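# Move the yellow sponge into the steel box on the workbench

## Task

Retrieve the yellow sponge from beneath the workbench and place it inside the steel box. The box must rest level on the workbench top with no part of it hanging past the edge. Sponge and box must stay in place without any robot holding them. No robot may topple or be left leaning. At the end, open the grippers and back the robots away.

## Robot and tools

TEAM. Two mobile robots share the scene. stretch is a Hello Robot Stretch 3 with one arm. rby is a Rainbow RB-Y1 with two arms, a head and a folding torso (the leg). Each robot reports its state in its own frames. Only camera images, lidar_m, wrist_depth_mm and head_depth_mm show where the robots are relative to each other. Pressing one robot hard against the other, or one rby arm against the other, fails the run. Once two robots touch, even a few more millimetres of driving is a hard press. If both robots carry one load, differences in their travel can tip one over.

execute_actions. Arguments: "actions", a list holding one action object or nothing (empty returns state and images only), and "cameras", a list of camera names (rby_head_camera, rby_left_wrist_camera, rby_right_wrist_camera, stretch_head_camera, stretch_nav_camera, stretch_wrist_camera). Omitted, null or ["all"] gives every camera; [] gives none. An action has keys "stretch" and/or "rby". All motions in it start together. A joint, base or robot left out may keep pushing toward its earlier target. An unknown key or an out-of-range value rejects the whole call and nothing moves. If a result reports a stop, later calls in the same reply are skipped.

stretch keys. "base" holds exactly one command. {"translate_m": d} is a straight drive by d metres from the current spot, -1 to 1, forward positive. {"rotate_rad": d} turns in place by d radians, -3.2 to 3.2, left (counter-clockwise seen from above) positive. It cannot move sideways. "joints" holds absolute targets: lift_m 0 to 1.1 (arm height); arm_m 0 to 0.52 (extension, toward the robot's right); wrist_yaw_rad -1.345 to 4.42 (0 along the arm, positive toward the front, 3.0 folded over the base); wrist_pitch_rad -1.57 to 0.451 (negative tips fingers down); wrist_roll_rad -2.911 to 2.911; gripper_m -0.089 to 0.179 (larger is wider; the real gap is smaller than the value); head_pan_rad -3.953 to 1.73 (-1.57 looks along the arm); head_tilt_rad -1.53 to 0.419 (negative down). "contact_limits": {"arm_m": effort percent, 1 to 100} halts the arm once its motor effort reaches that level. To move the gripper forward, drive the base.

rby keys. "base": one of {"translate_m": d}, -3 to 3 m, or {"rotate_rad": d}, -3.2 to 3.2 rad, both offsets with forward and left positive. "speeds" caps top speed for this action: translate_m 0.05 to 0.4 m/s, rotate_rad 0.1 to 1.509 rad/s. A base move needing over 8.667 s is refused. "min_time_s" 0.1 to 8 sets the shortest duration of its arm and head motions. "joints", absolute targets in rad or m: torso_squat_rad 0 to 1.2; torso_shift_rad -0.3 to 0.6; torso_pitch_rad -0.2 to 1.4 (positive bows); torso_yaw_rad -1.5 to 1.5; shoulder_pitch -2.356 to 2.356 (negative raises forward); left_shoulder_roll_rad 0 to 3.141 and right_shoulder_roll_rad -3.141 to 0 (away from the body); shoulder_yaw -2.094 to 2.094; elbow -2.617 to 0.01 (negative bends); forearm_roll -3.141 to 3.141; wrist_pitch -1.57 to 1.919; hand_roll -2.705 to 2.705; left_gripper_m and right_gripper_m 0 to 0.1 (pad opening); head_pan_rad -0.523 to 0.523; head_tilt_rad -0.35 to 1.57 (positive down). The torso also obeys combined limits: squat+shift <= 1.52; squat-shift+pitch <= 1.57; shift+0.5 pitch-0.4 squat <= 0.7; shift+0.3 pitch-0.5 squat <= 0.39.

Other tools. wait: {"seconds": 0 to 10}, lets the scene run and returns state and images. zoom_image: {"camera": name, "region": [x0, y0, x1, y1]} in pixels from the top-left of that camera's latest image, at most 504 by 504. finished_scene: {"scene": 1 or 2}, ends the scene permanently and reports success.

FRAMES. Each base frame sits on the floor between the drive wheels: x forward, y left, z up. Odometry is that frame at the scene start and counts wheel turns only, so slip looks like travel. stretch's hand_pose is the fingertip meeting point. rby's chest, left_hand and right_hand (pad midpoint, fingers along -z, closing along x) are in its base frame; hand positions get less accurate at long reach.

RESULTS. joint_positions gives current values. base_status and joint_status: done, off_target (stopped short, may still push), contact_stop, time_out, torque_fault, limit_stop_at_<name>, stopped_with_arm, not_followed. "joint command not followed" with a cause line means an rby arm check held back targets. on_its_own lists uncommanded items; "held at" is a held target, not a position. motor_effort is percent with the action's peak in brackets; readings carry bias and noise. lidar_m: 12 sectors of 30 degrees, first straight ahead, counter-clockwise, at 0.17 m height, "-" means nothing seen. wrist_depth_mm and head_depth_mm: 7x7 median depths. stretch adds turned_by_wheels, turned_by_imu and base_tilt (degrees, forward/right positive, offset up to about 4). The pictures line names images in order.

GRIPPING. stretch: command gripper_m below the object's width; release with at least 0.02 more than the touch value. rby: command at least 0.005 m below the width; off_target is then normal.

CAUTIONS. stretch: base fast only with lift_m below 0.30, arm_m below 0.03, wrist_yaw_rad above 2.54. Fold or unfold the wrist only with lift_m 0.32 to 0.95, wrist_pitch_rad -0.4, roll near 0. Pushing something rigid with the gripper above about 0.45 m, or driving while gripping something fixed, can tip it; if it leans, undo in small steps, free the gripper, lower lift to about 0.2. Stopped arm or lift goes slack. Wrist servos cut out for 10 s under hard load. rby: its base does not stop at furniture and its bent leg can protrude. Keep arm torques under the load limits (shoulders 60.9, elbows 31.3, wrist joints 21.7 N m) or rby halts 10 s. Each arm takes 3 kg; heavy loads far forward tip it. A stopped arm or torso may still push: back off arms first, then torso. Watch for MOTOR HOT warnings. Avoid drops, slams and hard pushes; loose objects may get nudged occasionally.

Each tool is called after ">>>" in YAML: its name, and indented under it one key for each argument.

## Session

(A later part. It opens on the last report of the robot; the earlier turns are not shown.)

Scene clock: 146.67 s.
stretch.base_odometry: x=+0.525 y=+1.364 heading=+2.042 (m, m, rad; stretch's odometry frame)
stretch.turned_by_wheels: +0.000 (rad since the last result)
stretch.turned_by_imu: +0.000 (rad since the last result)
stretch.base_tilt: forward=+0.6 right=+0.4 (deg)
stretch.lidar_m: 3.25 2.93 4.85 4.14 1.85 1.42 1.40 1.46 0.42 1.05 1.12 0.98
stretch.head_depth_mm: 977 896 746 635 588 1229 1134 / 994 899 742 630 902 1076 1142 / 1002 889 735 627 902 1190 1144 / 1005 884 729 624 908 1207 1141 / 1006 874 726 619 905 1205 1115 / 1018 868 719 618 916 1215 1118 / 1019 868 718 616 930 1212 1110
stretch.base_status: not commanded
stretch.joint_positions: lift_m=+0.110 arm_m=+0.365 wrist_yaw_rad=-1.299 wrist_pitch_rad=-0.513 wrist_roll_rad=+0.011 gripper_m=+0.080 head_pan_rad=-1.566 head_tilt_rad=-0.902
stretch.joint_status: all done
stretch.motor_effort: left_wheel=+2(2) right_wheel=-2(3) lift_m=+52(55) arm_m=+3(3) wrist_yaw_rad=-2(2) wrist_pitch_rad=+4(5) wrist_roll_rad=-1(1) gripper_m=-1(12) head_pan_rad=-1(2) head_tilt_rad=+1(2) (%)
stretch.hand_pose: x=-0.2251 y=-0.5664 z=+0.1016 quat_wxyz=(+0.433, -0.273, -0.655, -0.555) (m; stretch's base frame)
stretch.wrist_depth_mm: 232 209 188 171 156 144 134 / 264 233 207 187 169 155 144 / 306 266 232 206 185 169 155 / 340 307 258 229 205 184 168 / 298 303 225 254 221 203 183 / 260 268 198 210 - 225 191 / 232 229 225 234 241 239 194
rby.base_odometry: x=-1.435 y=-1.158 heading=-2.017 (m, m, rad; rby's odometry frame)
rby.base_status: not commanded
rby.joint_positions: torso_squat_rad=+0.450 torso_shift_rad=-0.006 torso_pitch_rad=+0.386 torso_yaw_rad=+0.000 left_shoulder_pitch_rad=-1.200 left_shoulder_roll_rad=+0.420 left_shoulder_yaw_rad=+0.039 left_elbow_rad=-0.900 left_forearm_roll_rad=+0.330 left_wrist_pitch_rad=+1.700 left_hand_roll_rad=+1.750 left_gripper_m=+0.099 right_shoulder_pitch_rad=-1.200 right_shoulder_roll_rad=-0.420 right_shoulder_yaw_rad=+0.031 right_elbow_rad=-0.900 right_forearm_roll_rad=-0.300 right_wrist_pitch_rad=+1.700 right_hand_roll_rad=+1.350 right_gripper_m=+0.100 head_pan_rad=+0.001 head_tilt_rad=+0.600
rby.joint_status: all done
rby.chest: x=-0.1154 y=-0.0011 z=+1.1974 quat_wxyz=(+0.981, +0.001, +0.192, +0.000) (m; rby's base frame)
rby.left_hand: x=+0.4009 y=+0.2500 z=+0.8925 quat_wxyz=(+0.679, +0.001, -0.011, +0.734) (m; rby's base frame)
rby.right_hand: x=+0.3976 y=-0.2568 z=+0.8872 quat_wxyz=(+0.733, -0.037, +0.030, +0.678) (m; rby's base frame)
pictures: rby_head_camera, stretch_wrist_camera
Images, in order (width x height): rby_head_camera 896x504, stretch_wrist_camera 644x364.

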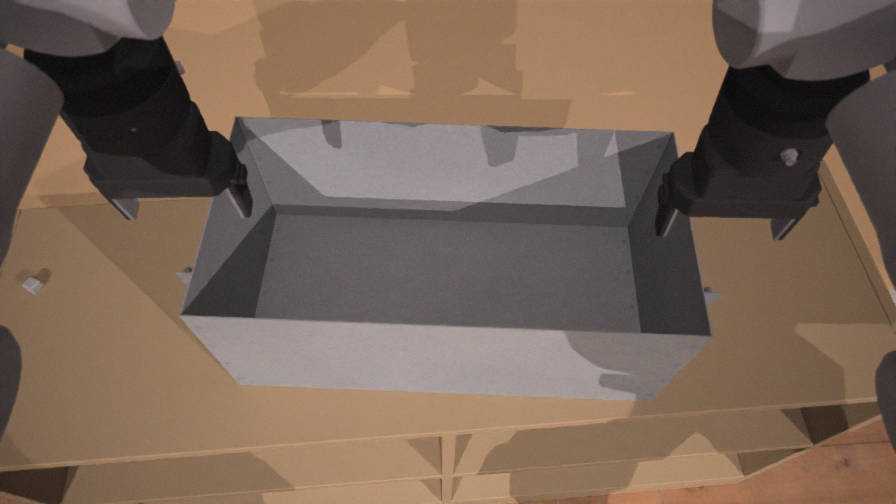

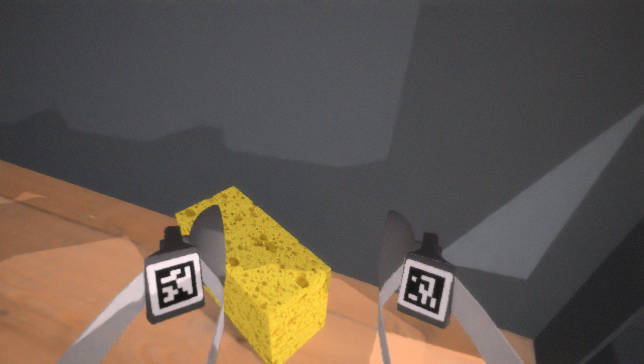

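>>> execute_actions:
  actions:
    - {"stretch":{"joints":{"gripper_m":0.15,"arm_m":0.385}},"rby":{"joints":{"torso_squat_rad":0.7}}}
  cameras: ["rby_left_wrist_camera","rby_right_wrist_camera"]

>>> execute_actions:
  actions:
    - {"stretch":{"joints":{"lift_m":0.04}},"rby":{"joints":{"torso_squat_rad":0.8}}}
  cameras: ["stretch_wrist_camera","rby_left_wrist_camera","rby_right_wrist_camera"]

Scene clock: 148.93 s.
stretch.base_odometry: x=+0.525 y=+1.364 heading=+2.042 (m, m, rad; stretch's odometry frame)
stretch.turned_by_wheels: +0.000 (rad since the last result)
stretch.turned_by_imu: +0.000 (rad since the last result)
stretch.base_tilt: forward=+0.7 right=+0.5 (deg)
stretch.lidar_m: 3.26 2.92 4.90 4.15 1.84 1.42 1.40 1.46 0.42 1.05 1.12 0.98
stretch.head_depth_mm: 982 900 743 635 587 1237 1136 / 990 897 743 632 895 1078 1131 / 1003 892 734 627 892 1193 1142 / 1006 882 730 626 911 1204 1143 / 1008 877 726 624 909 1213 1124 / 1017 871 723 620 916 1214 1116 / 1020 863 722 617 930 1217 1109
stretch.base_status: not commanded
stretch.joint_positions: lift_m=+0.110 arm_m=+0.385 wrist_yaw_rad=-1.299 wrist_pitch_rad=-0.513 wrist_roll_rad=+0.011 gripper_m=+0.150 head_pan_rad=-1.566 head_tilt_rad=-0.902
stretch.joint_status: all done
stretch.motor_effort: left_wheel=+2(2) right_wheel=-2(2) lift_m=+52(52) arm_m=+3(4) wrist_yaw_rad=-3(2) wrist_pitch_rad=+5(4) wrist_roll_rad=-1(1) gripper_m=+0(94) head_pan_rad=-1(1) head_tilt_rad=+1(2) (%)
stretch.hand_pose: x=-0.2251 y=-0.5864 z=+0.1016 quat_wxyz=(+0.433, -0.273, -0.655, -0.555) (m; stretch's base frame)
stretch.wrist_depth_mm: 235 212 190 173 159 146 135 / 266 238 209 189 171 158 146 / 309 266 234 208 188 170 156 / 338 307 262 234 207 186 169 / 300 312 231 241 232 200 185 / - 265 247 199 259 - 202 / 226 232 230 209 245 241 198
rby.base_odometry: x=-1.435 y=-1.158 heading=-2.017 (m, m, rad; rby's odometry frame)
rby.base_status: not commanded
rby.joint_positions: torso_squat_rad=+0.700 torso_shift_rad=-0.006 torso_pitch_rad=+0.386 torso_yaw_rad=+0.000 left_shoulder_pitch_rad=-1.200 left_shoulder_roll_rad=+0.420 left_shoulder_yaw_rad=+0.039 left_elbow_rad=-0.900 left_forearm_roll_rad=+0.330 left_wrist_pitch_rad=+1.700 left_hand_roll_rad=+1.750 left_gripper_m=+0.099 right_shoulder_pitch_rad=-1.200 right_shoulder_roll_rad=-0.420 right_shoulder_yaw_rad=+0.031 right_elbow_rad=-0.900 right_forearm_roll_rad=-0.300 right_wrist_pitch_rad=+1.700 right_hand_roll_rad=+1.350 right_gripper_m=+0.100 head_pan_rad=+0.001 head_tilt_rad=+0.600
rby.joint_status: all done
rby.chest: x=-0.1148 y=-0.0010 z=+1.1025 quat_wxyz=(+0.981, +0.001, +0.192, +0.000) (m; rby's base frame)
rby.left_hand: x=+0.4015 y=+0.2501 z=+0.7976 quat_wxyz=(+0.679, +0.001, -0.011, +0.734) (m; rby's base frame)
rby.right_hand: x=+0.3982 y=-0.2568 z=+0.7922 quat_wxyz=(+0.733, -0.037, +0.030, +0.678) (m; rby's base frame)
pictures: rby_left_wrist_camera, rby_right_wrist_camera
Images, in order (width x height): rby_left_wrist_camera 644x364, rby_right_wrist_camera 644x364.

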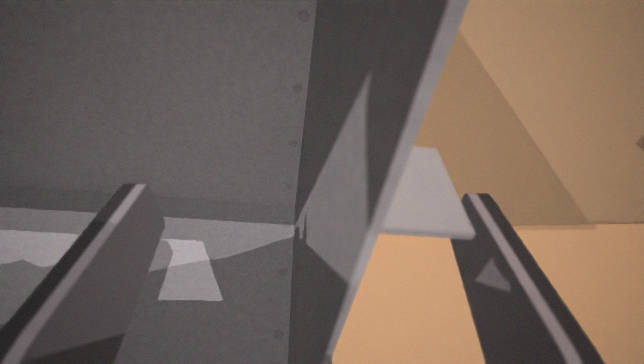

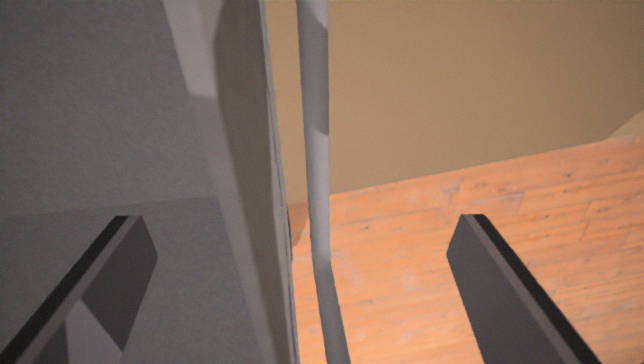

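Scene clock: 150.40 s.
stretch.base_odometry: x=+0.525 y=+1.364 heading=+2.042 (m, m, rad; stretch's odometry frame)
stretch.turned_by_wheels: +0.000 (rad since the last result)
stretch.turned_by_imu: +0.000 (rad since the last result)
stretch.base_tilt: forward=+0.4 right=+0.3 (deg)
stretch.lidar_m: 3.24 2.93 4.85 4.14 1.85 1.42 1.40 1.46 0.42 1.06 1.12 0.98
stretch.head_depth_mm: 976 901 746 634 588 1229 1140 / 994 898 741 632 903 1078 1132 / 1009 889 735 627 895 1181 1145 / 1003 884 732 623 910 1202 1143 / 1017 877 727 618 905 1205 1118 / 1010 869 722 618 913 1209 1116 / 1017 865 715 615 930 1216 1111
stretch.base_status: not commanded
stretch.joint_positions: lift_m=+0.040 arm_m=+0.385 wrist_yaw_rad=-1.299 wrist_pitch_rad=-0.513 wrist_roll_rad=+0.011 gripper_m=+0.150 head_pan_rad=-1.566 head_tilt_rad=-0.902
stretch.joint_status: all done
stretch.motor_effort: left_wheel=+2(2) right_wheel=-2(2) lift_m=+31(43) arm_m=+4(3) wrist_yaw_rad=-1(1) wrist_pitch_rad=+5(4) wrist_roll_rad=-1(2) gripper_m=+0(1) head_pan_rad=-2(2) head_tilt_rad=+1(2) (%)
stretch.hand_pose: x=-0.2251 y=-0.5864 z=+0.0323 quat_wxyz=(+0.433, -0.273, -0.655, -0.555) (m; stretch's base frame)
stretch.wrist_depth_mm: 234 211 191 173 157 146 135 / 268 236 209 188 171 157 145 / 287 266 192 203 186 171 157 / 246 250 169 159 204 185 169 / 213 216 201 147 219 200 185 / - 183 186 173 194 - 195 / 157 163 164 168 169 170 178
rby.base_odometry: x=-1.435 y=-1.158 heading=-2.017 (m, m, rad; rby's odometry frame)
rby.base_status: not commanded
rby.joint_positions: torso_squat_rad=+0.733 torso_shift_rad=-0.010 torso_pitch_rad=+0.378 torso_yaw_rad=-0.001 left_shoulder_pitch_rad=-1.200 left_shoulder_roll_rad=+0.420 left_shoulder_yaw_rad=+0.039 left_elbow_rad=-0.900 left_forearm_roll_rad=+0.330 left_wrist_pitch_rad=+1.700 left_hand_roll_rad=+1.750 left_gripper_m=+0.099 right_shoulder_pitch_rad=-1.206 right_shoulder_roll_rad=-0.422 right_shoulder_yaw_rad=+0.031 right_elbow_rad=-0.903 right_forearm_roll_rad=-0.300 right_wrist_pitch_rad=+1.700 right_hand_roll_rad=+1.350 right_gripper_m=+0.100 head_pan_rad=+0.001 head_tilt_rad=+0.600
rby.joint_status: torso_squat_rad contact_stop (moved +0.033 of +0.100)
rby.on_its_own: torso_squat_rad is held at +0.733, not at your +0.800, since a contact_stop
rby.chest: x=-0.1189 y=-0.0007 z=+1.0882 quat_wxyz=(+0.982, +0.000, +0.188, -0.001) (m; rby's base frame)
rby.left_hand: x=+0.4001 y=+0.2499 z=+0.7875 quat_wxyz=(+0.680, -0.003, -0.013, +0.733) (m; rby's base frame)
rby.right_hand: x=+0.3997 y=-0.2570 z=+0.7867 quat_wxyz=(+0.733, -0.043, +0.024, +0.678) (m; rby's base frame)
pictures: rby_left_wrist_camera, rby_right_wrist_camera, stretch_wrist_camera
Images, in order (width x height): rby_left_wrist_camera 644x364, rby_right_wrist_camera 644x364, stretch_wrist_camera 644x364.

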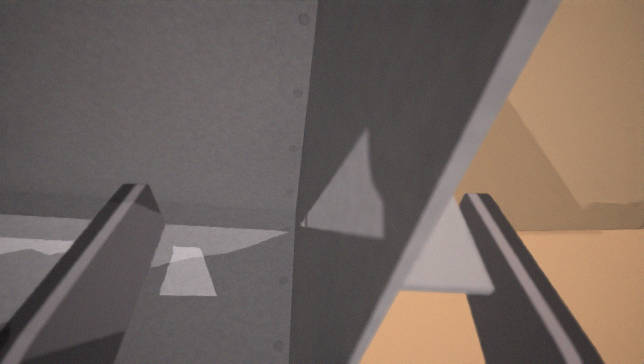

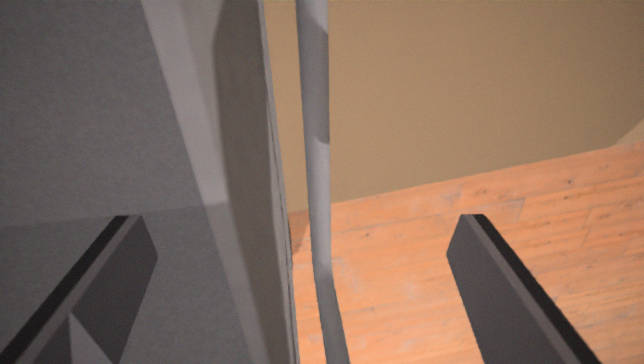

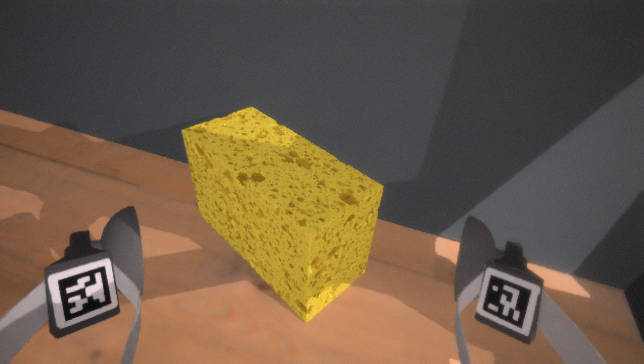

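>>> execute_actions:
  actions:
    - {"stretch":{"joints":{"wrist_yaw_rad":-0.9,"arm_m":0.31,"gripper_m":0.17}},"rby":{"joints":{"torso_squat_rad":0.55}}}
  cameras: ["stretch_wrist_camera"]

>>> execute_actions:
  actions:
    - {"rby":{"base":{"translate_m":0.05}}}
  cameras: []

>>> execute_actions:
  actions:
    - {"rby":{"joints":{"torso_squat_rad":0.8}}}
  cameras: ["rby_left_wrist_camera","rby_right_wrist_camera"]

Scene clock: 153.30 s.
stretch.base_odometry: x=+0.525 y=+1.364 heading=+2.042 (m, m, rad; stretch's odometry frame)
stretch.turned_by_wheels: +0.000 (rad since the last result)
stretch.turned_by_imu: +0.000 (rad since the last result)
stretch.base_tilt: forward=+0.6 right=+0.3 (deg)
stretch.lidar_m: 3.25 2.92 4.85 4.13 1.85 1.42 1.40 1.46 0.42 1.06 1.12 0.98
stretch.head_depth_mm: 978 901 747 633 588 1232 1137 / 991 897 739 631 906 1072 1146 / 1003 888 737 627 895 1185 1143 / 1005 884 732 625 905 1199 1139 / 1011 879 726 622 908 1206 1126 / 1022 870 722 617 916 1218 1109 / 1020 863 717 615 930 1222 1107
stretch.base_status: not commanded
stretch.joint_positions: lift_m=+0.040 arm_m=+0.310 wrist_yaw_rad=-0.902 wrist_pitch_rad=-0.513 wrist_roll_rad=+0.011 gripper_m=+0.170 head_pan_rad=-1.566 head_tilt_rad=-0.902
stretch.joint_status: all done
stretch.motor_effort: left_wheel=+2(2) right_wheel=-2(2) lift_m=+30(31) arm_m=-3(4) wrist_yaw_rad=+3(2) wrist_pitch_rad=+5(5) wrist_roll_rad=-1(1) gripper_m=-1(83) head_pan_rad=-2(2) head_tilt_rad=+2(1) (%)
stretch.hand_pose: x=-0.1874 y=-0.5861 z=+0.0323 quat_wxyz=(+0.534, -0.139, -0.696, -0.459) (m; stretch's base frame)
stretch.wrist_depth_mm: 412 420 310 242 194 164 142 / 374 390 343 244 207 173 148 / 296 304 314 206 216 184 157 / 246 250 257 174 215 198 166 / 216 214 216 199 216 206 175 / - 185 188 190 194 - 184 / 158 163 164 168 170 171 178
rby.base_odometry: x=-1.435 y=-1.158 heading=-2.017 (m, m, rad; rby's odometry frame)
rby.base_status: not commanded
rby.joint_positions: torso_squat_rad=+0.550 torso_shift_rad=-0.009 torso_pitch_rad=+0.380 torso_yaw_rad=-0.001 left_shoulder_pitch_rad=-1.200 left_shoulder_roll_rad=+0.420 left_shoulder_yaw_rad=+0.039 left_elbow_rad=-0.900 left_forearm_roll_rad=+0.330 left_wrist_pitch_rad=+1.700 left_hand_roll_rad=+1.750 left_gripper_m=+0.099 right_shoulder_pitch_rad=-1.200 right_shoulder_roll_rad=-0.420 right_shoulder_yaw_rad=+0.031 right_elbow_rad=-0.900 right_forearm_roll_rad=-0.300 right_wrist_pitch_rad=+1.700 right_hand_roll_rad=+1.350 right_gripper_m=+0.100 head_pan_rad=+0.001 head_tilt_rad=+0.600
rby.joint_status: all done
rby.chest: x=-0.1184 y=-0.0010 z=+1.1646 quat_wxyz=(+0.982, +0.001, +0.189, +0.000) (m; rby's base frame)
rby.left_hand: x=+0.3999 y=+0.2498 z=+0.8628 quat_wxyz=(+0.680, -0.002, -0.013, +0.733) (m; rby's base frame)
rby.right_hand: x=+0.3965 y=-0.2573 z=+0.8579 quat_wxyz=(+0.734, -0.039, +0.028, +0.678) (m; rby's base frame)
pictures: stretch_wrist_camera
Images, in order (width x height): stretch_wrist_camera 644x364.

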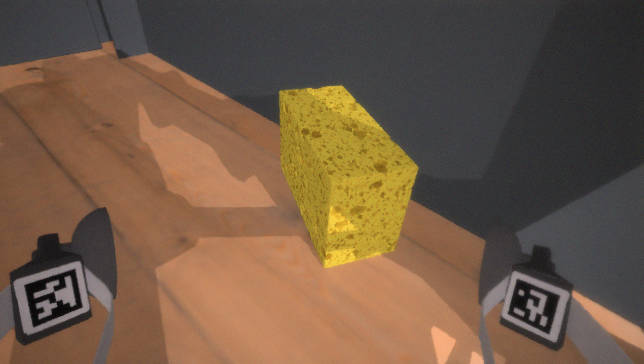

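Scene clock: 154.57 s.
stretch.base_odometry: x=+0.525 y=+1.364 heading=+2.042 (m, m, rad; stretch's odometry frame)
stretch.turned_by_wheels: +0.000 (rad since the last result)
stretch.turned_by_imu: +0.000 (rad since the last result)
stretch.base_tilt: forward=+0.5 right=+0.2 (deg)
stretch.lidar_m: 3.23 2.96 4.85 4.14 1.85 1.42 1.40 1.46 0.42 1.06 1.13 0.98
stretch.head_depth_mm: 979 901 744 636 588 1225 1138 / 1000 892 740 631 901 1076 1129 / 1014 895 735 627 899 1179 1149 / 1006 884 733 623 908 1198 1136 / 1010 876 727 621 904 1203 1118 / 1018 871 721 617 919 1209 1114 / 1019 864 718 614 929 1215 1114
stretch.base_status: not commanded
stretch.joint_positions: lift_m=+0.040 arm_m=+0.310 wrist_yaw_rad=-0.902 wrist_pitch_rad=-0.513 wrist_roll_rad=+0.011 gripper_m=+0.170 head_pan_rad=-1.566 head_tilt_rad=-0.902
stretch.joint_status: not commanded
stretch.motor_effort: left_wheel=+2(2) right_wheel=-3(2) lift_m=+30(31) arm_m=-4(3) wrist_yaw_rad=+2(2) wrist_pitch_rad=+5(4) wrist_roll_rad=-1(1) gripper_m=+1(2) head_pan_rad=-1(2) head_tilt_rad=+1(2) (%)
stretch.hand_pose: x=-0.1874 y=-0.5861 z=+0.0323 quat_wxyz=(+0.534, -0.139, -0.696, -0.459) (m; stretch's base frame)
stretch.wrist_depth_mm: 406 415 313 238 195 164 142 / 374 392 349 244 208 173 150 / 297 304 312 206 217 185 156 / 245 251 255 175 213 197 166 / 214 213 216 200 217 207 175 / - 185 187 191 193 - 183 / 158 163 166 168 170 169 178
rby.base_odometry: x=-1.457 y=-1.203 heading=-2.017 (m, m, rad; rby's odometry frame)
rby.base_status: done
rby.joint_positions: torso_squat_rad=+0.550 torso_shift_rad=-0.009 torso_pitch_rad=+0.380 torso_yaw_rad=-0.001 left_shoulder_pitch_rad=-1.200 left_shoulder_roll_rad=+0.420 left_shoulder_yaw_rad=+0.039 left_elbow_rad=-0.900 left_forearm_roll_rad=+0.330 left_wrist_pitch_rad=+1.700 left_hand_roll_rad=+1.750 left_gripper_m=+0.099 right_shoulder_pitch_rad=-1.200 right_shoulder_roll_rad=-0.420 right_shoulder_yaw_rad=+0.031 right_elbow_rad=-0.900 right_forearm_roll_rad=-0.300 right_wrist_pitch_rad=+1.700 right_hand_roll_rad=+1.350 right_gripper_m=+0.100 head_pan_rad=+0.001 head_tilt_rad=+0.600
rby.joint_status: not commanded
rby.chest: x=-0.1184 y=-0.0011 z=+1.1646 quat_wxyz=(+0.982, +0.001, +0.189, +0.000) (m; rby's base frame)
rby.left_hand: x=+0.3999 y=+0.2497 z=+0.8628 quat_wxyz=(+0.680, -0.002, -0.013, +0.734) (m; rby's base frame)
rby.right_hand: x=+0.3964 y=-0.2573 z=+0.8578 quat_wxyz=(+0.734, -0.039, +0.028, +0.678) (m; rby's base frame)
pictures: none
No camera images: the call's "cameras" was empty. Leave "cameras" out to get every camera's image.

Scene clock: 156.10 s.
stretch.base_odometry: x=+0.525 y=+1.364 heading=+2.042 (m, m, rad; stretch's odometry frame)
stretch.turned_by_wheels: +0.000 (rad since the last result)
stretch.turned_by_imu: +0.000 (rad since the last result)
stretch.base_tilt: forward=+0.6 right=+0.4 (deg)
stretch.lidar_m: 3.26 2.96 4.85 4.13 1.85 1.42 1.40 1.46 0.42 1.06 1.13 0.98
stretch.head_depth_mm: 974 906 748 636 588 1220 1138 / 993 899 742 632 902 1076 1134 / 1002 889 739 627 895 1181 1152 / 1001 883 731 622 909 1197 1145 / 1014 875 726 621 909 1204 1126 / 1016 873 723 617 916 1215 1117 / 1021 859 720 614 931 1219 1111
stretch.base_status: not commanded
stretch.joint_positions: lift_m=+0.040 arm_m=+0.310 wrist_yaw_rad=-0.902 wrist_pitch_rad=-0.513 wrist_roll_rad=+0.011 gripper_m=+0.170 head_pan_rad=-1.566 head_tilt_rad=-0.902
stretch.joint_status: not commanded
stretch.motor_effort: left_wheel=+2(2) right_wheel=-2(2) lift_m=+31(31) arm_m=-3(3) wrist_yaw_rad=+2(3) wrist_pitch_rad=+5(4) wrist_roll_rad=-1(1) gripper_m=+0(0) head_pan_rad=-2(1) head_tilt_rad=+1(2) (%)
stretch.hand_pose: x=-0.1874 y=-0.5861 z=+0.0323 quat_wxyz=(+0.534, -0.139, -0.696, -0.459) (m; stretch's base frame)
stretch.wrist_depth_mm: 405 416 311 242 194 164 142 / 381 385 352 243 206 173 149 / 295 305 315 206 216 184 157 / 245 249 255 174 213 196 165 / 213 214 215 199 218 205 175 / - 183 186 191 194 - 183 / 158 162 165 167 170 170 177
rby.base_odometry: x=-1.457 y=-1.203 heading=-2.017 (m, m, rad; rby's odometry frame)
rby.base_status: not commanded
rby.joint_positions: torso_squat_rad=+0.738 torso_shift_rad=-0.011 torso_pitch_rad=+0.374 torso_yaw_rad=-0.002 left_shoulder_pitch_rad=-1.200 left_shoulder_roll_rad=+0.420 left_shoulder_yaw_rad=+0.039 left_elbow_rad=-0.900 left_forearm_roll_rad=+0.330 left_wrist_pitch_rad=+1.700 left_hand_roll_rad=+1.750 left_gripper_m=+0.099 right_shoulder_pitch_rad=-1.206 right_shoulder_roll_rad=-0.423 right_shoulder_yaw_rad=+0.031 right_elbow_rad=-0.903 right_forearm_roll_rad=-0.300 right_wrist_pitch_rad=+1.700 right_hand_roll_rad=+1.350 right_gripper_m=+0.100 head_pan_rad=+0.001 head_tilt_rad=+0.600
rby.joint_status: torso_squat_rad contact_stop (moved +0.188 of +0.250)
rby.on_its_own: torso_squat_rad is held at +0.738, not at your +0.800, since a contact_stop; torso_pitch_rad is held at +0.376, not at your +0.400, since a contact_stop
rby.chest: x=-0.1206 y=-0.0007 z=+1.0864 quat_wxyz=(+0.983, +0.000, +0.186, -0.001) (m; rby's base frame)
rby.left_hand: x=+0.3996 y=+0.2497 z=+0.7876 quat_wxyz=(+0.680, -0.004, -0.014, +0.733) (m; rby's base frame)
rby.right_hand: x=+0.3989 y=-0.2574 z=+0.7867 quat_wxyz=(+0.734, -0.045, +0.023, +0.678) (m; rby's base frame)
pictures: rby_left_wrist_camera, rby_right_wrist_camera
Images, in order (width x height): rby_left_wrist_camera 644x364, rby_right_wrist_camera 644x364.

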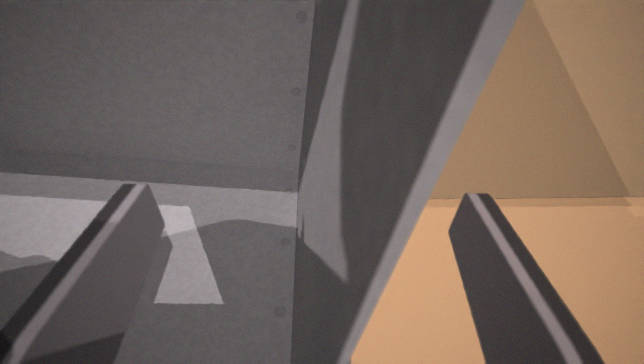

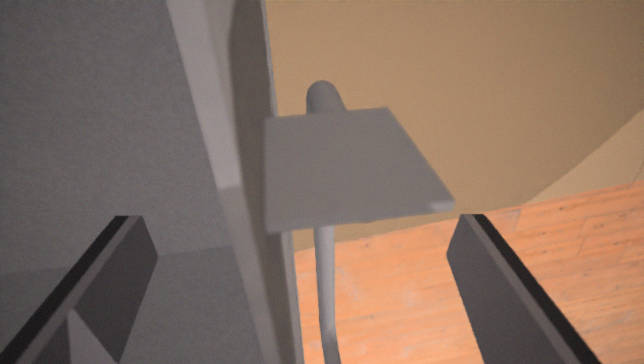

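>>> execute_actions:
  actions:
    - {"stretch":{"joints":{"arm_m":0.27}},"rby":{"joints":{"left_gripper_m":0,"right_gripper_m":0,"torso_squat_rad":0.725}}}
  cameras: ["stretch_wrist_camera","rby_left_wrist_camera","rby_right_wrist_camera"]

Scene clock: 157.90 s.
stretch.base_odometry: x=+0.525 y=+1.364 heading=+2.042 (m, m, rad; stretch's odometry frame)
stretch.turned_by_wheels: +0.000 (rad since the last result)
stretch.turned_by_imu: +0.000 (rad since the last result)
stretch.base_tilt: forward=+0.7 right=+0.3 (deg)
stretch.lidar_m: 3.25 2.96 4.84 4.15 1.85 1.42 1.39 1.46 0.42 1.06 1.13 0.98
stretch.head_depth_mm: 979 903 746 633 588 1224 1145 / 994 895 741 631 901 1071 1133 / 1008 889 736 628 899 1180 1148 / 1008 884 731 623 911 1187 1144 / 1012 879 729 621 906 1205 1124 / 1023 870 722 617 920 1214 1123 / 1025 864 718 615 928 1219 1117
stretch.base_status: not commanded
stretch.joint_positions: lift_m=+0.040 arm_m=+0.270 wrist_yaw_rad=-0.902 wrist_pitch_rad=-0.513 wrist_roll_rad=+0.011 gripper_m=+0.170 head_pan_rad=-1.566 head_tilt_rad=-0.902
stretch.joint_status: all done
stretch.motor_effort: left_wheel=+2(1) right_wheel=-2(2) lift_m=+31(31) arm_m=-3(4) wrist_yaw_rad=+1(1) wrist_pitch_rad=+5(5) wrist_roll_rad=-1(1) gripper_m=+1(1) head_pan_rad=-1(1) head_tilt_rad=+1(1) (%)
stretch.hand_pose: x=-0.1874 y=-0.5462 z=+0.0323 quat_wxyz=(+0.534, -0.139, -0.696, -0.459) (m; stretch's base frame)
stretch.wrist_depth_mm: 438 430 305 234 190 160 139 / 378 388 339 246 205 171 146 / 299 305 298 203 220 181 154 / 247 251 248 202 238 192 162 / 215 213 217 217 227 202 172 / - 184 188 190 193 - 181 / 158 163 165 167 170 170 167
rby.base_odometry: x=-1.457 y=-1.203 heading=-2.017 (m, m, rad; rby's odometry frame)
rby.base_status: not commanded
rby.joint_positions: torso_squat_rad=+0.725 torso_shift_rad=-0.010 torso_pitch_rad=+0.376 torso_yaw_rad=-0.001 left_shoulder_pitch_rad=-1.200 left_shoulder_roll_rad=+0.421 left_shoulder_yaw_rad=+0.039 left_elbow_rad=-0.900 left_forearm_roll_rad=+0.330 left_wrist_pitch_rad=+1.700 left_hand_roll_rad=+1.750 left_gripper_m=+0.003 right_shoulder_pitch_rad=-1.201 right_shoulder_roll_rad=-0.419 right_shoulder_yaw_rad=+0.031 right_elbow_rad=-0.900 right_forearm_roll_rad=-0.301 right_wrist_pitch_rad=+1.700 right_hand_roll_rad=+1.350 right_gripper_m=+0.007 head_pan_rad=+0.001 head_tilt_rad=+0.600
rby.joint_status: right_gripper_m off_target (ended at +0.007, target +0.000); the others done
rby.on_its_own: torso_pitch_rad is held at +0.376, not at your +0.400, since a contact_stop
rby.chest: x=-0.1198 y=-0.0009 z=+1.0923 quat_wxyz=(+0.982, +0.001, +0.187, -0.001) (m; rby's base frame)
rby.left_hand: x=+0.3997 y=+0.2503 z=+0.7926 quat_wxyz=(+0.679, -0.003, -0.014, +0.734) (m; rby's base frame)
rby.right_hand: x=+0.3967 y=-0.2564 z=+0.7880 quat_wxyz=(+0.733, -0.040, +0.026, +0.678) (m; rby's base frame)
pictures: rby_left_wrist_camera, rby_right_wrist_camera, stretch_wrist_camera
Images, in order (width x height): rby_left_wrist_camera 644x364, rby_right_wrist_camera 644x364, stretch_wrist_camera 644x364.

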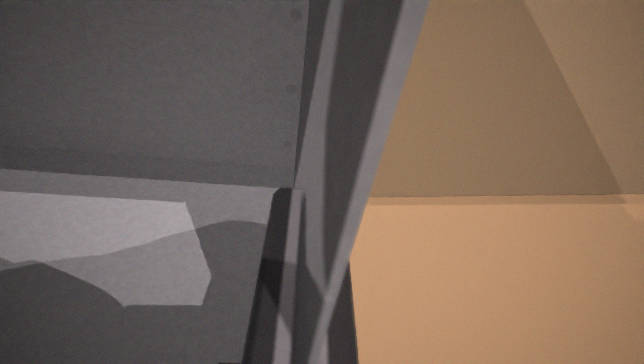

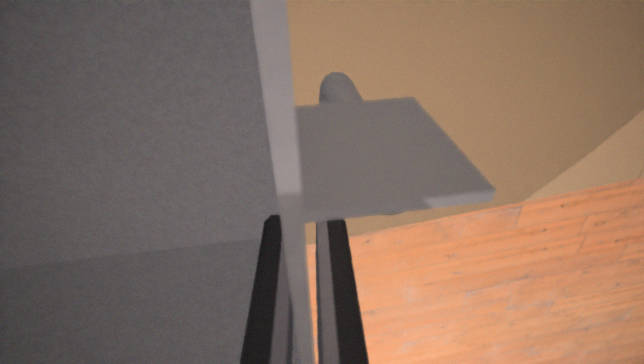

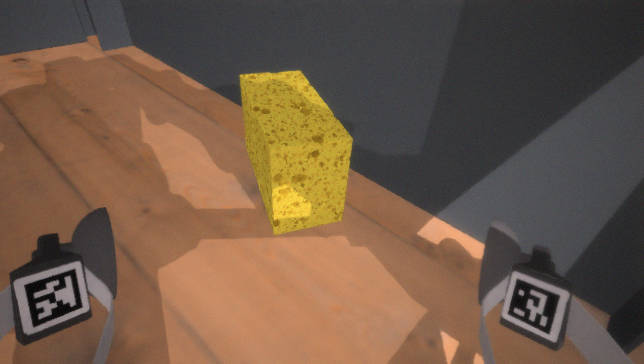

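>>> execute_actions:
  actions:
    - {"stretch":{"base":{"translate_m":-0.065},"joints":{"arm_m":0.32}},"rby":{"joints":{"torso_squat_rad":0.62}}}
  cameras: ["stretch_wrist_camera","rby_head_camera"]

Scene clock: 161.30 s.
stretch.base_odometry: x=+0.555 y=+1.307 heading=+2.043 (m, m, rad; stretch's odometry frame)
stretch.turned_by_wheels: +0.001 (rad since the last result)
stretch.turned_by_imu: +0.014 (rad since the last result)
stretch.base_tilt: forward=+0.6 right=+0.4 (deg)
stretch.lidar_m: 3.30 3.01 4.85 3.81 1.75 1.34 1.33 1.44 0.39 1.01 1.13 1.03
stretch.head_depth_mm: 970 911 746 636 587 1267 1140 / 985 903 745 636 587 980 1136 / 1000 894 739 628 898 1128 1143 / 1009 884 735 624 896 1195 1138 / 1009 881 729 622 902 1201 1124 / 1017 876 723 619 921 1212 1115 / 1017 868 721 616 910 1218 1110
stretch.base_status: done
stretch.joint_positions: lift_m=+0.040 arm_m=+0.320 wrist_yaw_rad=-0.891 wrist_pitch_rad=-0.582 wrist_roll_rad=+0.035 gripper_m=+0.170 head_pan_rad=-1.566 head_tilt_rad=-0.899
stretch.joint_status: all done
stretch.on_its_own: right_wheel is at rest, and its effort (-30) is outside its rest range (-18 to +18)
stretch.motor_effort: left_wheel=+14(24) right_wheel=-30(55) lift_m=+31(30) arm_m=+4(5) wrist_yaw_rad=-9(10) wrist_pitch_rad=+29(33) wrist_roll_rad=-12(12) gripper_m=+5(5) head_pan_rad=-1(1) head_tilt_rad=-1(1) (%)
stretch.hand_pose: x=-0.1776 y=-0.5907 z=+0.0181 quat_wxyz=(+0.512, -0.117, -0.708, -0.473) (m; stretch's base frame)
stretch.wrist_depth_mm: 384 353 239 180 145 121 104 / 321 328 272 192 157 130 110 / 262 267 252 161 171 139 117 / 223 223 219 134 180 150 124 / 197 193 194 130 189 157 133 / - 170 171 156 175 - 143 / 148 152 153 155 156 154 148
rby.base_odometry: x=-1.457 y=-1.203 heading=-2.017 (m, m, rad; rby's odometry frame)
rby.base_status: not commanded
rby.joint_positions: torso_squat_rad=+0.620 torso_shift_rad=-0.010 torso_pitch_rad=+0.378 torso_yaw_rad=-0.001 left_shoulder_pitch_rad=-1.199 left_shoulder_roll_rad=+0.419 left_shoulder_yaw_rad=+0.039 left_elbow_rad=-0.899 left_forearm_roll_rad=+0.330 left_wrist_pitch_rad=+1.700 left_hand_roll_rad=+1.750 left_gripper_m=+0.002 right_shoulder_pitch_rad=-1.197 right_shoulder_roll_rad=-0.418 right_shoulder_yaw_rad=+0.031 right_elbow_rad=-0.899 right_forearm_roll_rad=-0.301 right_wrist_pitch_rad=+1.700 right_hand_roll_rad=+1.350 right_gripper_m=+0.003 head_pan_rad=+0.001 head_tilt_rad=+0.600
rby.joint_status: all done
rby.on_its_own: torso_pitch_rad is held at +0.376, not at your +0.400, since a contact_stop
rby.chest: x=-0.1194 y=-0.0011 z=+1.1379 quat_wxyz=(+0.982, +0.001, +0.188, -0.001) (m; rby's base frame)
rby.left_hand: x=+0.3989 y=+0.2496 z=+0.8365 quat_wxyz=(+0.680, -0.002, -0.013, +0.734) (m; rby's base frame)
rby.right_hand: x=+0.3947 y=-0.2570 z=+0.8305 quat_wxyz=(+0.734, -0.038, +0.028, +0.678) (m; rby's base frame)
pictures: rby_head_camera, stretch_wrist_camera
Images, in order (width x height): rby_head_camera 896x504, stretch_wrist_camera 644x364.

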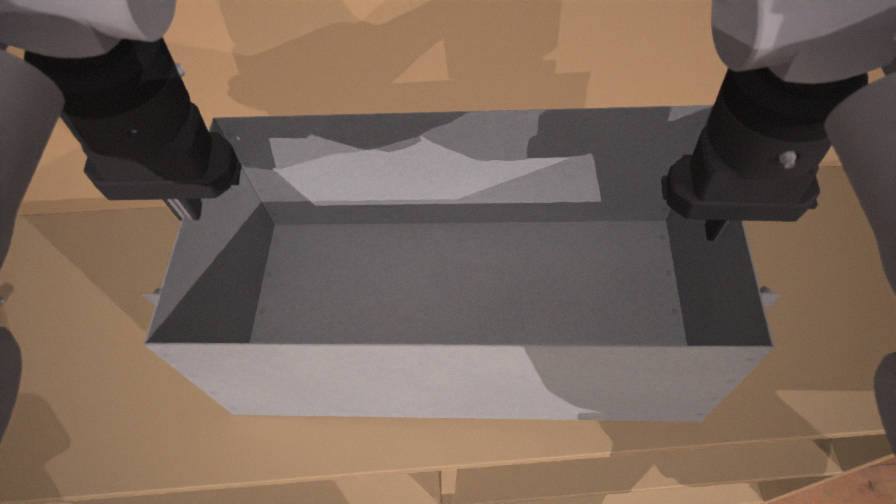

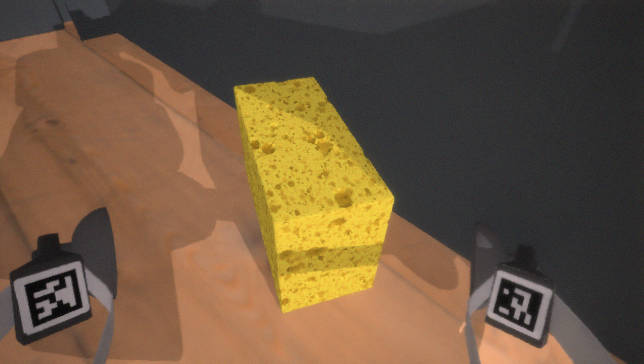

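>>> execute_actions:
  actions:
    - {"stretch":{"joints":{"gripper_m":0.11}},"rby":{"joints":{"torso_squat_rad":0.4}}}
  cameras: ["rby_head_camera"]

>>> execute_actions:
  actions:
    - {"stretch":{"base":{"translate_m":-0.03},"joints":{"arm_m":0.34}}}
  cameras: []

>>> execute_actions:
  actions:
    - {"stretch":{"joints":{"gripper_m":0.03}}}
  cameras: ["stretch_wrist_camera"]

Scene clock: 163.30 s.
stretch.base_odometry: x=+0.555 y=+1.307 heading=+2.042 (m, m, rad; stretch's odometry frame)
stretch.turned_by_wheels: -0.001 (rad since the last result)
stretch.turned_by_imu: -0.001 (rad since the last result)
stretch.base_tilt: forward=+0.7 right=+0.3 (deg)
stretch.lidar_m: 3.31 3.01 4.88 3.84 1.75 1.34 1.34 1.44 0.38 1.01 1.13 1.03
stretch.head_depth_mm: 968 907 750 634 588 1280 1136 / 989 902 743 632 587 978 1131 / 1000 891 738 628 898 1134 1151 / 1011 893 735 624 893 1197 1142 / 1004 881 729 621 906 1206 1124 / 1023 874 725 620 913 1214 1113 / 1018 866 720 617 914 1212 1113
stretch.base_status: not commanded
stretch.joint_positions: lift_m=+0.040 arm_m=+0.320 wrist_yaw_rad=-0.899 wrist_pitch_rad=-0.526 wrist_roll_rad=+0.015 gripper_m=+0.110 head_pan_rad=-1.566 head_tilt_rad=-0.899
stretch.joint_status: all done
stretch.motor_effort: left_wheel=+3(14) right_wheel=-5(30) lift_m=+31(31) arm_m=+3(4) wrist_yaw_rad=-1(8) wrist_pitch_rad=+9(29) wrist_roll_rad=-3(12) gripper_m=+1(97) head_pan_rad=-2(1) head_tilt_rad=+0(1) (%)
stretch.hand_pose: x=-0.1855 y=-0.5948 z=+0.0295 quat_wxyz=(+0.530, -0.134, -0.698, -0.462) (m; stretch's base frame)
stretch.wrist_depth_mm: 380 329 226 172 139 117 101 / 363 351 252 188 150 124 106 / 290 299 272 190 161 131 112 / 239 245 231 155 175 141 118 / 205 213 204 131 188 151 125 / 180 - 180 140 184 155 133 / - 160 161 160 167 162 143
rby.base_odometry: x=-1.457 y=-1.203 heading=-2.017 (m, m, rad; rby's odometry frame)
rby.base_status: not commanded
rby.joint_positions: torso_squat_rad=+0.400 torso_shift_rad=-0.010 torso_pitch_rad=+0.376 torso_yaw_rad=-0.001 left_shoulder_pitch_rad=-1.200 left_shoulder_roll_rad=+0.420 left_shoulder_yaw_rad=+0.039 left_elbow_rad=-0.900 left_forearm_roll_rad=+0.330 left_wrist_pitch_rad=+1.700 left_hand_roll_rad=+1.750 left_gripper_m=+0.000 right_shoulder_pitch_rad=-1.200 right_shoulder_roll_rad=-0.420 right_shoulder_yaw_rad=+0.031 right_elbow_rad=-0.900 right_forearm_roll_rad=-0.300 right_wrist_pitch_rad=+1.700 right_hand_roll_rad=+1.350 right_gripper_m=+0.000 head_pan_rad=+0.001 head_tilt_rad=+0.600
rby.joint_status: all done
rby.on_its_own: torso_pitch_rad is held at +0.376, not at your +0.400, since a contact_stop
rby.chest: x=-0.1209 y=-0.0011 z=+1.2130 quat_wxyz=(+0.982, +0.001, +0.187, -0.001) (m; rby's base frame)
rby.left_hand: x=+0.3986 y=+0.2494 z=+0.9132 quat_wxyz=(+0.680, -0.003, -0.014, +0.733) (m; rby's base frame)
rby.right_hand: x=+0.3949 y=-0.2576 z=+0.9081 quat_wxyz=(+0.734, -0.040, +0.027, +0.678) (m; rby's base frame)
pictures: rby_head_camera
Images, in order (width x height): rby_head_camera 896x504.

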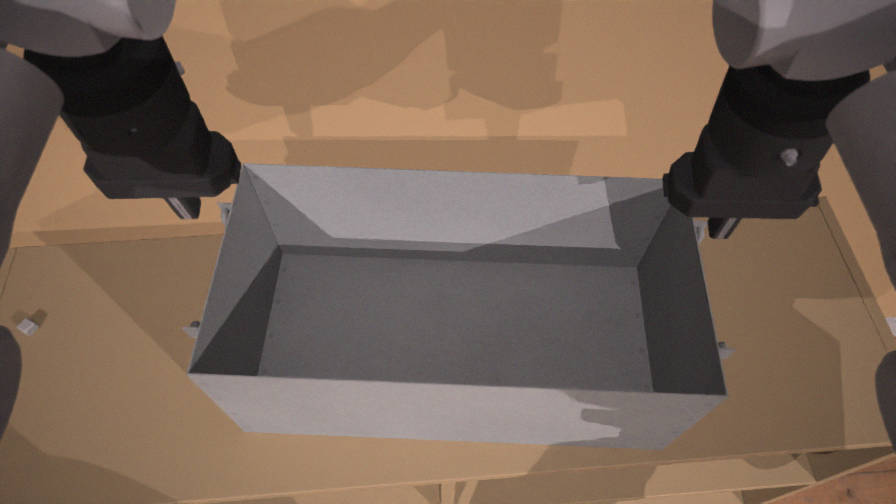

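Scene clock: 165.93 s.
stretch.base_odometry: x=+0.568 y=+1.280 heading=+2.043 (m, m, rad; stretch's odometry frame)
stretch.turned_by_wheels: +0.001 (rad since the last result)
stretch.turned_by_imu: +0.017 (rad since the last result)
stretch.base_tilt: forward=+0.6 right=+0.4 (deg)
stretch.lidar_m: 3.34 3.04 4.86 3.62 1.66 1.31 1.31 1.42 0.37 1.00 1.13 1.06
stretch.head_depth_mm: 962 937 751 636 580 1270 1138 / 983 905 749 634 583 1204 1128 / 999 900 743 631 595 923 1140 / 1009 893 734 629 895 1184 1140 / 1005 886 728 620 907 1200 1124 / 1022 881 727 623 904 1211 1115 / 1022 872 722 619 916 1214 1115
stretch.base_status: done
stretch.joint_positions: lift_m=+0.040 arm_m=+0.340 wrist_yaw_rad=-0.881 wrist_pitch_rad=-0.577 wrist_roll_rad=+0.029 gripper_m=+0.110 head_pan_rad=-1.566 head_tilt_rad=-0.896
stretch.joint_status: all done
stretch.on_its_own: right_wheel is at rest, and its effort (-24) is outside its rest range (-18 to +18); wrist_yaw_rad is at rest, and its effort (-17) is outside its rest range (-12 to +12)
stretch.motor_effort: left_wheel=+12(27) right_wheel=-24(52) lift_m=+34(34) arm_m=+3(6) wrist_yaw_rad=-17(20) wrist_pitch_rad=+27(32) wrist_roll_rad=-8(10) gripper_m=+7(10) head_pan_rad=-1(1) head_tilt_rad=-3(2) (%)
stretch.hand_pose: x=-0.1771 y=-0.6129 z=+0.0191 quat_wxyz=(+0.517, -0.114, -0.706, -0.470) (m; stretch's base frame)
stretch.wrist_depth_mm: 374 334 221 163 130 108 92 / 323 323 251 179 140 115 98 / 262 267 252 169 152 122 103 / 222 225 221 137 166 132 109 / 192 198 191 117 159 142 117 / 170 - 168 110 121 151 125 / - 151 154 136 154 155 134
rby.base_odometry: x=-1.457 y=-1.203 heading=-2.017 (m, m, rad; rby's odometry frame)
rby.base_status: not commanded
rby.joint_positions: torso_squat_rad=+0.400 torso_shift_rad=-0.010 torso_pitch_rad=+0.376 torso_yaw_rad=-0.001 left_shoulder_pitch_rad=-1.200 left_shoulder_roll_rad=+0.420 left_shoulder_yaw_rad=+0.039 left_elbow_rad=-0.900 left_forearm_roll_rad=+0.330 left_wrist_pitch_rad=+1.700 left_hand_roll_rad=+1.750 left_gripper_m=+0.000 right_shoulder_pitch_rad=-1.200 right_shoulder_roll_rad=-0.420 right_shoulder_yaw_rad=+0.031 right_elbow_rad=-0.900 right_forearm_roll_rad=-0.300 right_wrist_pitch_rad=+1.700 right_hand_roll_rad=+1.350 right_gripper_m=+0.000 head_pan_rad=+0.001 head_tilt_rad=+0.600
rby.joint_status: not commanded
rby.on_its_own: torso_pitch_rad is held at +0.376, not at your +0.400, since a contact_stop
rby.chest: x=-0.1209 y=-0.0011 z=+1.2130 quat_wxyz=(+0.982, +0.001, +0.187, -0.001) (m; rby's base frame)
rby.left_hand: x=+0.3986 y=+0.2494 z=+0.9132 quat_wxyz=(+0.680, -0.003, -0.014, +0.733) (m; rby's base frame)
rby.right_hand: x=+0.3949 y=-0.2576 z=+0.9081 quat_wxyz=(+0.734, -0.040, +0.027, +0.678) (m; rby's base frame)
pictures: none
No camera images: the call's "cameras" was empty. Leave "cameras" out to get every camera's image.

Scene clock: 167.23 s.
stretch.base_odometry: x=+0.568 y=+1.280 heading=+2.042 (m, m, rad; stretch's odometry frame)
stretch.turned_by_wheels: -0.001 (rad since the last result)
stretch.turned_by_imu: -0.001 (rad since the last result)
stretch.base_tilt: forward=+0.7 right=+0.3 (deg)
stretch.lidar_m: 3.33 3.03 4.87 3.61 1.65 1.31 1.31 1.42 0.37 1.01 1.12 1.06
stretch.head_depth_mm: 966 939 753 637 579 1261 1140 / 983 906 745 635 586 1199 1140 / 993 900 739 632 595 922 1150 / 1010 892 738 628 892 1190 1136 / 1012 888 727 625 902 1203 1124 / 1028 881 726 621 903 1214 1117 / 1029 875 724 618 912 1207 1113
stretch.base_status: not commanded
stretch.joint_positions: lift_m=+0.040 arm_m=+0.340 wrist_yaw_rad=-0.893 wrist_pitch_rad=-0.537 wrist_roll_rad=+0.009 gripper_m=+0.031 head_pan_rad=-1.566 head_tilt_rad=-0.896
stretch.joint_status: all done
stretch.motor_effort: left_wheel=+4(12) right_wheel=-7(25) lift_m=+34(34) arm_m=+2(2) wrist_yaw_rad=-7(17) wrist_pitch_rad=+13(27) wrist_roll_rad=-1(9) gripper_m=-15(100) head_pan_rad=-2(2) head_tilt_rad=-2(3) (%)
stretch.hand_pose: x=-0.1834 y=-0.6149 z=+0.0271 quat_wxyz=(+0.531, -0.127, -0.698, -0.464) (m; stretch's base frame)
stretch.wrist_depth_mm: 361 314 208 157 125 105 90 / 350 340 236 170 134 111 94 / 280 286 247 177 144 118 99 / 234 239 155 153 157 126 105 / 200 203 124 124 162 135 111 / 174 179 109 113 - 144 118 / 156 156 152 132 163 151 125
rby.base_odometry: x=-1.457 y=-1.203 heading=-2.017 (m, m, rad; rby's odometry frame)
rby.base_status: not commanded
rby.joint_positions: torso_squat_rad=+0.400 torso_shift_rad=-0.010 torso_pitch_rad=+0.376 torso_yaw_rad=-0.001 left_shoulder_pitch_rad=-1.200 left_shoulder_roll_rad=+0.420 left_shoulder_yaw_rad=+0.039 left_elbow_rad=-0.900 left_forearm_roll_rad=+0.330 left_wrist_pitch_rad=+1.700 left_hand_roll_rad=+1.750 left_gripper_m=+0.000 right_shoulder_pitch_rad=-1.200 right_shoulder_roll_rad=-0.420 right_shoulder_yaw_rad=+0.031 right_elbow_rad=-0.900 right_forearm_roll_rad=-0.300 right_wrist_pitch_rad=+1.700 right_hand_roll_rad=+1.350 right_gripper_m=+0.000 head_pan_rad=+0.001 head_tilt_rad=+0.600
rby.joint_status: not commanded
rby.on_its_own: torso_pitch_rad is held at +0.376, not at your +0.400, since a contact_stop
rby.chest: x=-0.1209 y=-0.0011 z=+1.2130 quat_wxyz=(+0.982, +0.001, +0.187, -0.001) (m; rby's base frame)
rby.left_hand: x=+0.3986 y=+0.2494 z=+0.9132 quat_wxyz=(+0.680, -0.003, -0.014, +0.733) (m; rby's base frame)
rby.right_hand: x=+0.3949 y=-0.2576 z=+0.9081 quat_wxyz=(+0.734, -0.040, +0.027, +0.678) (m; rby's base frame)
pictures: stretch_wrist_camera
Images, in order (width x height): stretch_wrist_camera 644x364.

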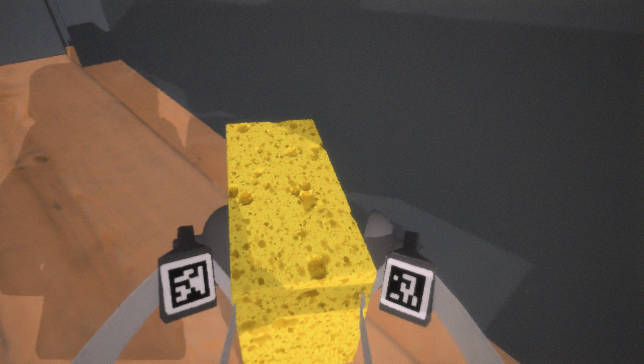

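>>> execute_actions:
  actions:
    - {"stretch":{"base":{"translate_m":0.15},"joints":{"lift_m":0.11,"wrist_pitch_rad":-0.4}},"rby":{"base":{"translate_m":-0.1},"joints":{"torso_squat_rad":0.3,"torso_pitch_rad":0.4,"left_gripper_m":0.08,"right_gripper_m":0.08,"left_shoulder_roll_rad":0.9,"right_shoulder_roll_rad":-0.9,"left_forearm_roll_rad":1.6,"right_forearm_roll_rad":-1.6,"left_wrist_pitch_rad":1.57,"right_wrist_pitch_rad":1.57}}}
  cameras: ["rby_head_camera"]

>>> execute_actions:
  actions:
    - {"stretch":{"joints":{"arm_m":0.2,"wrist_yaw_rad":0.6,"wrist_pitch_rad":-0.3}}}
  cameras: ["stretch_wrist_camera","stretch_nav_camera"]

Scene clock: 171.17 s.
stretch.base_odometry: x=+0.500 y=+1.414 heading=+2.042 (m, m, rad; stretch's odometry frame)
stretch.turned_by_wheels: +0.000 (rad since the last result)
stretch.turned_by_imu: +0.000 (rad since the last result)
stretch.base_tilt: forward=+0.4 right=+0.4 (deg)
stretch.lidar_m: 3.19 2.85 4.83 4.02 1.88 1.46 1.45 0.47 0.46 1.07 1.06 0.93
stretch.head_depth_mm: 981 913 751 637 590 936 1138 / 998 909 746 634 904 1180 1135 / 1011 900 743 632 903 1195 1144 / 1014 896 735 627 907 1203 1149 / 1023 882 734 624 920 1212 1125 / 1030 878 729 618 934 1221 1111 / 1041 872 723 616 950 1221 1115
stretch.base_status: done
stretch.joint_positions: lift_m=+0.110 arm_m=+0.340 wrist_yaw_rad=-0.898 wrist_pitch_rad=-0.422 wrist_roll_rad=+0.009 gripper_m=+0.031 head_pan_rad=-1.566 head_tilt_rad=-0.896
stretch.joint_status: all done
stretch.motor_effort: left_wheel=+0(8) right_wheel=-1(8) lift_m=+53(57) arm_m=+3(3) wrist_yaw_rad=-3(7) wrist_pitch_rad=+8(23) wrist_roll_rad=+0(1) gripper_m=-13(16) head_pan_rad=-2(2) head_tilt_rad=-3(2) (%)
stretch.hand_pose: x=-0.1966 y=-0.6242 z=+0.1215 quat_wxyz=(+0.556, -0.168, -0.690, -0.433) (m; stretch's base frame)
stretch.wrist_depth_mm: 379 442 436 334 274 227 198 / 401 464 484 359 291 242 207 / 423 491 504 393 309 253 215 / 403 410 402 379 328 265 225 / 340 340 137 132 337 282 235 / 288 299 110 116 311 295 246 / 252 253 244 123 263 272 260
rby.base_odometry: x=-1.414 y=-1.113 heading=-2.016 (m, m, rad; rby's odometry frame)
rby.base_status: done
rby.joint_positions: torso_squat_rad=+0.300 torso_shift_rad=-0.010 torso_pitch_rad=+0.400 torso_yaw_rad=-0.001 left_shoulder_pitch_rad=-1.200 left_shoulder_roll_rad=+0.900 left_shoulder_yaw_rad=+0.039 left_elbow_rad=-0.900 left_forearm_roll_rad=+1.600 left_wrist_pitch_rad=+1.570 left_hand_roll_rad=+1.750 left_gripper_m=+0.080 right_shoulder_pitch_rad=-1.200 right_shoulder_roll_rad=-0.900 right_shoulder_yaw_rad=+0.031 right_elbow_rad=-0.900 right_forearm_roll_rad=-1.600 right_wrist_pitch_rad=+1.570 right_hand_roll_rad=+1.350 right_gripper_m=+0.080 head_pan_rad=+0.001 head_tilt_rad=+0.600
rby.joint_status: all done
rby.chest: x=-0.1144 y=-0.0012 z=+1.2342 quat_wxyz=(+0.980, +0.001, +0.199, -0.001) (m; rby's base frame)
rby.left_hand: x=+0.4411 y=+0.2545 z=+1.1335 quat_wxyz=(+0.567, -0.401, +0.228, +0.682) (m; rby's base frame)
rby.right_hand: x=+0.4334 y=-0.2521 z=+1.1124 quat_wxyz=(+0.700, +0.237, -0.365, +0.566) (m; rby's base frame)
pictures: rby_head_camera
Images, in order (width x height): rby_head_camera 896x504.

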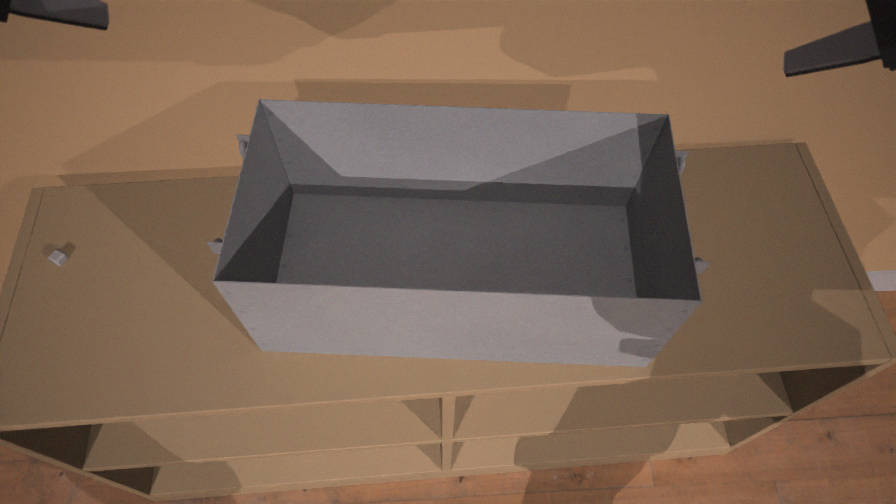

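Scene clock: 173.47 s.
stretch.base_odometry: x=+0.500 y=+1.414 heading=+2.042 (m, m, rad; stretch's odometry frame)
stretch.turned_by_wheels: +0.000 (rad since the last result)
stretch.turned_by_imu: +0.000 (rad since the last result)
stretch.base_tilt: forward=+0.7 right=+0.3 (deg)
stretch.lidar_m: 3.19 2.84 4.80 4.04 1.88 1.46 1.45 0.47 0.46 0.50 0.56 0.92
stretch.head_depth_mm: 981 915 753 638 590 937 1139 / 1001 908 748 635 905 1181 1135 / 1007 900 742 633 900 1193 1128 / 1018 889 738 628 911 1203 1136 / 1026 888 731 624 926 1205 1124 / 1027 880 729 623 929 1219 1120 / 1033 876 724 617 949 1220 1113
stretch.base_status: not commanded
stretch.joint_positions: lift_m=+0.110 arm_m=+0.200 wrist_yaw_rad=+0.598 wrist_pitch_rad=-0.322 wrist_roll_rad=+0.009 gripper_m=+0.031 head_pan_rad=-1.566 head_tilt_rad=-0.896
stretch.joint_status: all done
stretch.motor_effort: left_wheel=+0(0) right_wheel=-1(0) lift_m=+53(52) arm_m=-4(2) wrist_yaw_rad=+2(3) wrist_pitch_rad=+8(6) wrist_roll_rad=-1(1) gripper_m=-13(13) head_pan_rad=-2(1) head_tilt_rad=-2(3) (%)
stretch.hand_pose: x=+0.1110 y=-0.5399 z=+0.1443 quat_wxyz=(+0.698, +0.315, -0.636, +0.095) (m; stretch's base frame)
stretch.wrist_depth_mm: 569 664 805 743 614 527 469 / 593 697 856 788 671 555 494 / 590 677 732 751 655 585 504 / 496 510 499 513 561 577 511 / 395 409 137 132 448 439 444 / 325 342 110 116 353 359 367 / 281 284 269 122 290 303 309
rby.base_odometry: x=-1.414 y=-1.113 heading=-2.016 (m, m, rad; rby's odometry frame)
rby.base_status: not commanded
rby.joint_positions: torso_squat_rad=+0.300 torso_shift_rad=-0.010 torso_pitch_rad=+0.400 torso_yaw_rad=-0.001 left_shoulder_pitch_rad=-1.200 left_shoulder_roll_rad=+0.900 left_shoulder_yaw_rad=+0.039 left_elbow_rad=-0.900 left_forearm_roll_rad=+1.600 left_wrist_pitch_rad=+1.570 left_hand_roll_rad=+1.750 left_gripper_m=+0.080 right_shoulder_pitch_rad=-1.200 right_shoulder_roll_rad=-0.900 right_shoulder_yaw_rad=+0.031 right_elbow_rad=-0.900 right_forearm_roll_rad=-1.600 right_wrist_pitch_rad=+1.570 right_hand_roll_rad=+1.350 right_gripper_m=+0.080 head_pan_rad=+0.001 head_tilt_rad=+0.600
rby.joint_status: not commanded
rby.chest: x=-0.1144 y=-0.0012 z=+1.2342 quat_wxyz=(+0.980, +0.001, +0.199, -0.001) (m; rby's base frame)
rby.left_hand: x=+0.4411 y=+0.2545 z=+1.1335 quat_wxyz=(+0.567, -0.401, +0.228, +0.682) (m; rby's base frame)
rby.right_hand: x=+0.4334 y=-0.2521 z=+1.1124 quat_wxyz=(+0.700, +0.237, -0.365, +0.566) (m; rby's base frame)
pictures: stretch_nav_camera (sideways: a quarter turn counterclockwise sets it upright), stretch_wrist_camera
Images, in order (width x height): stretch_nav_camera 672x504, stretch_wrist_camera 644x364.

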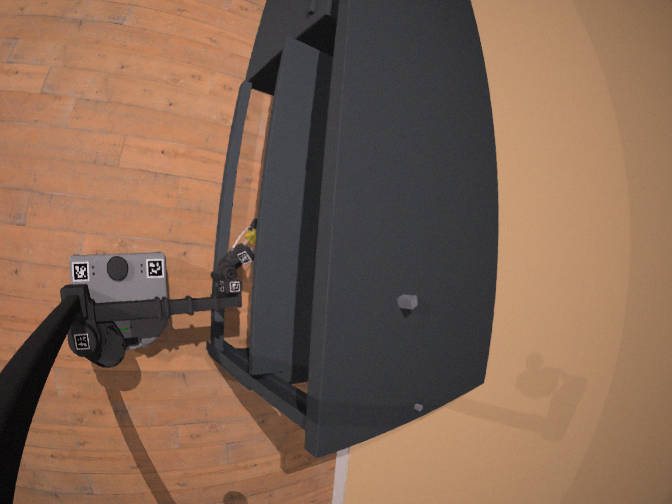

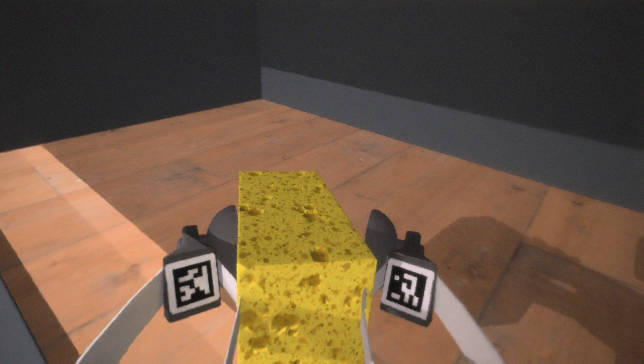

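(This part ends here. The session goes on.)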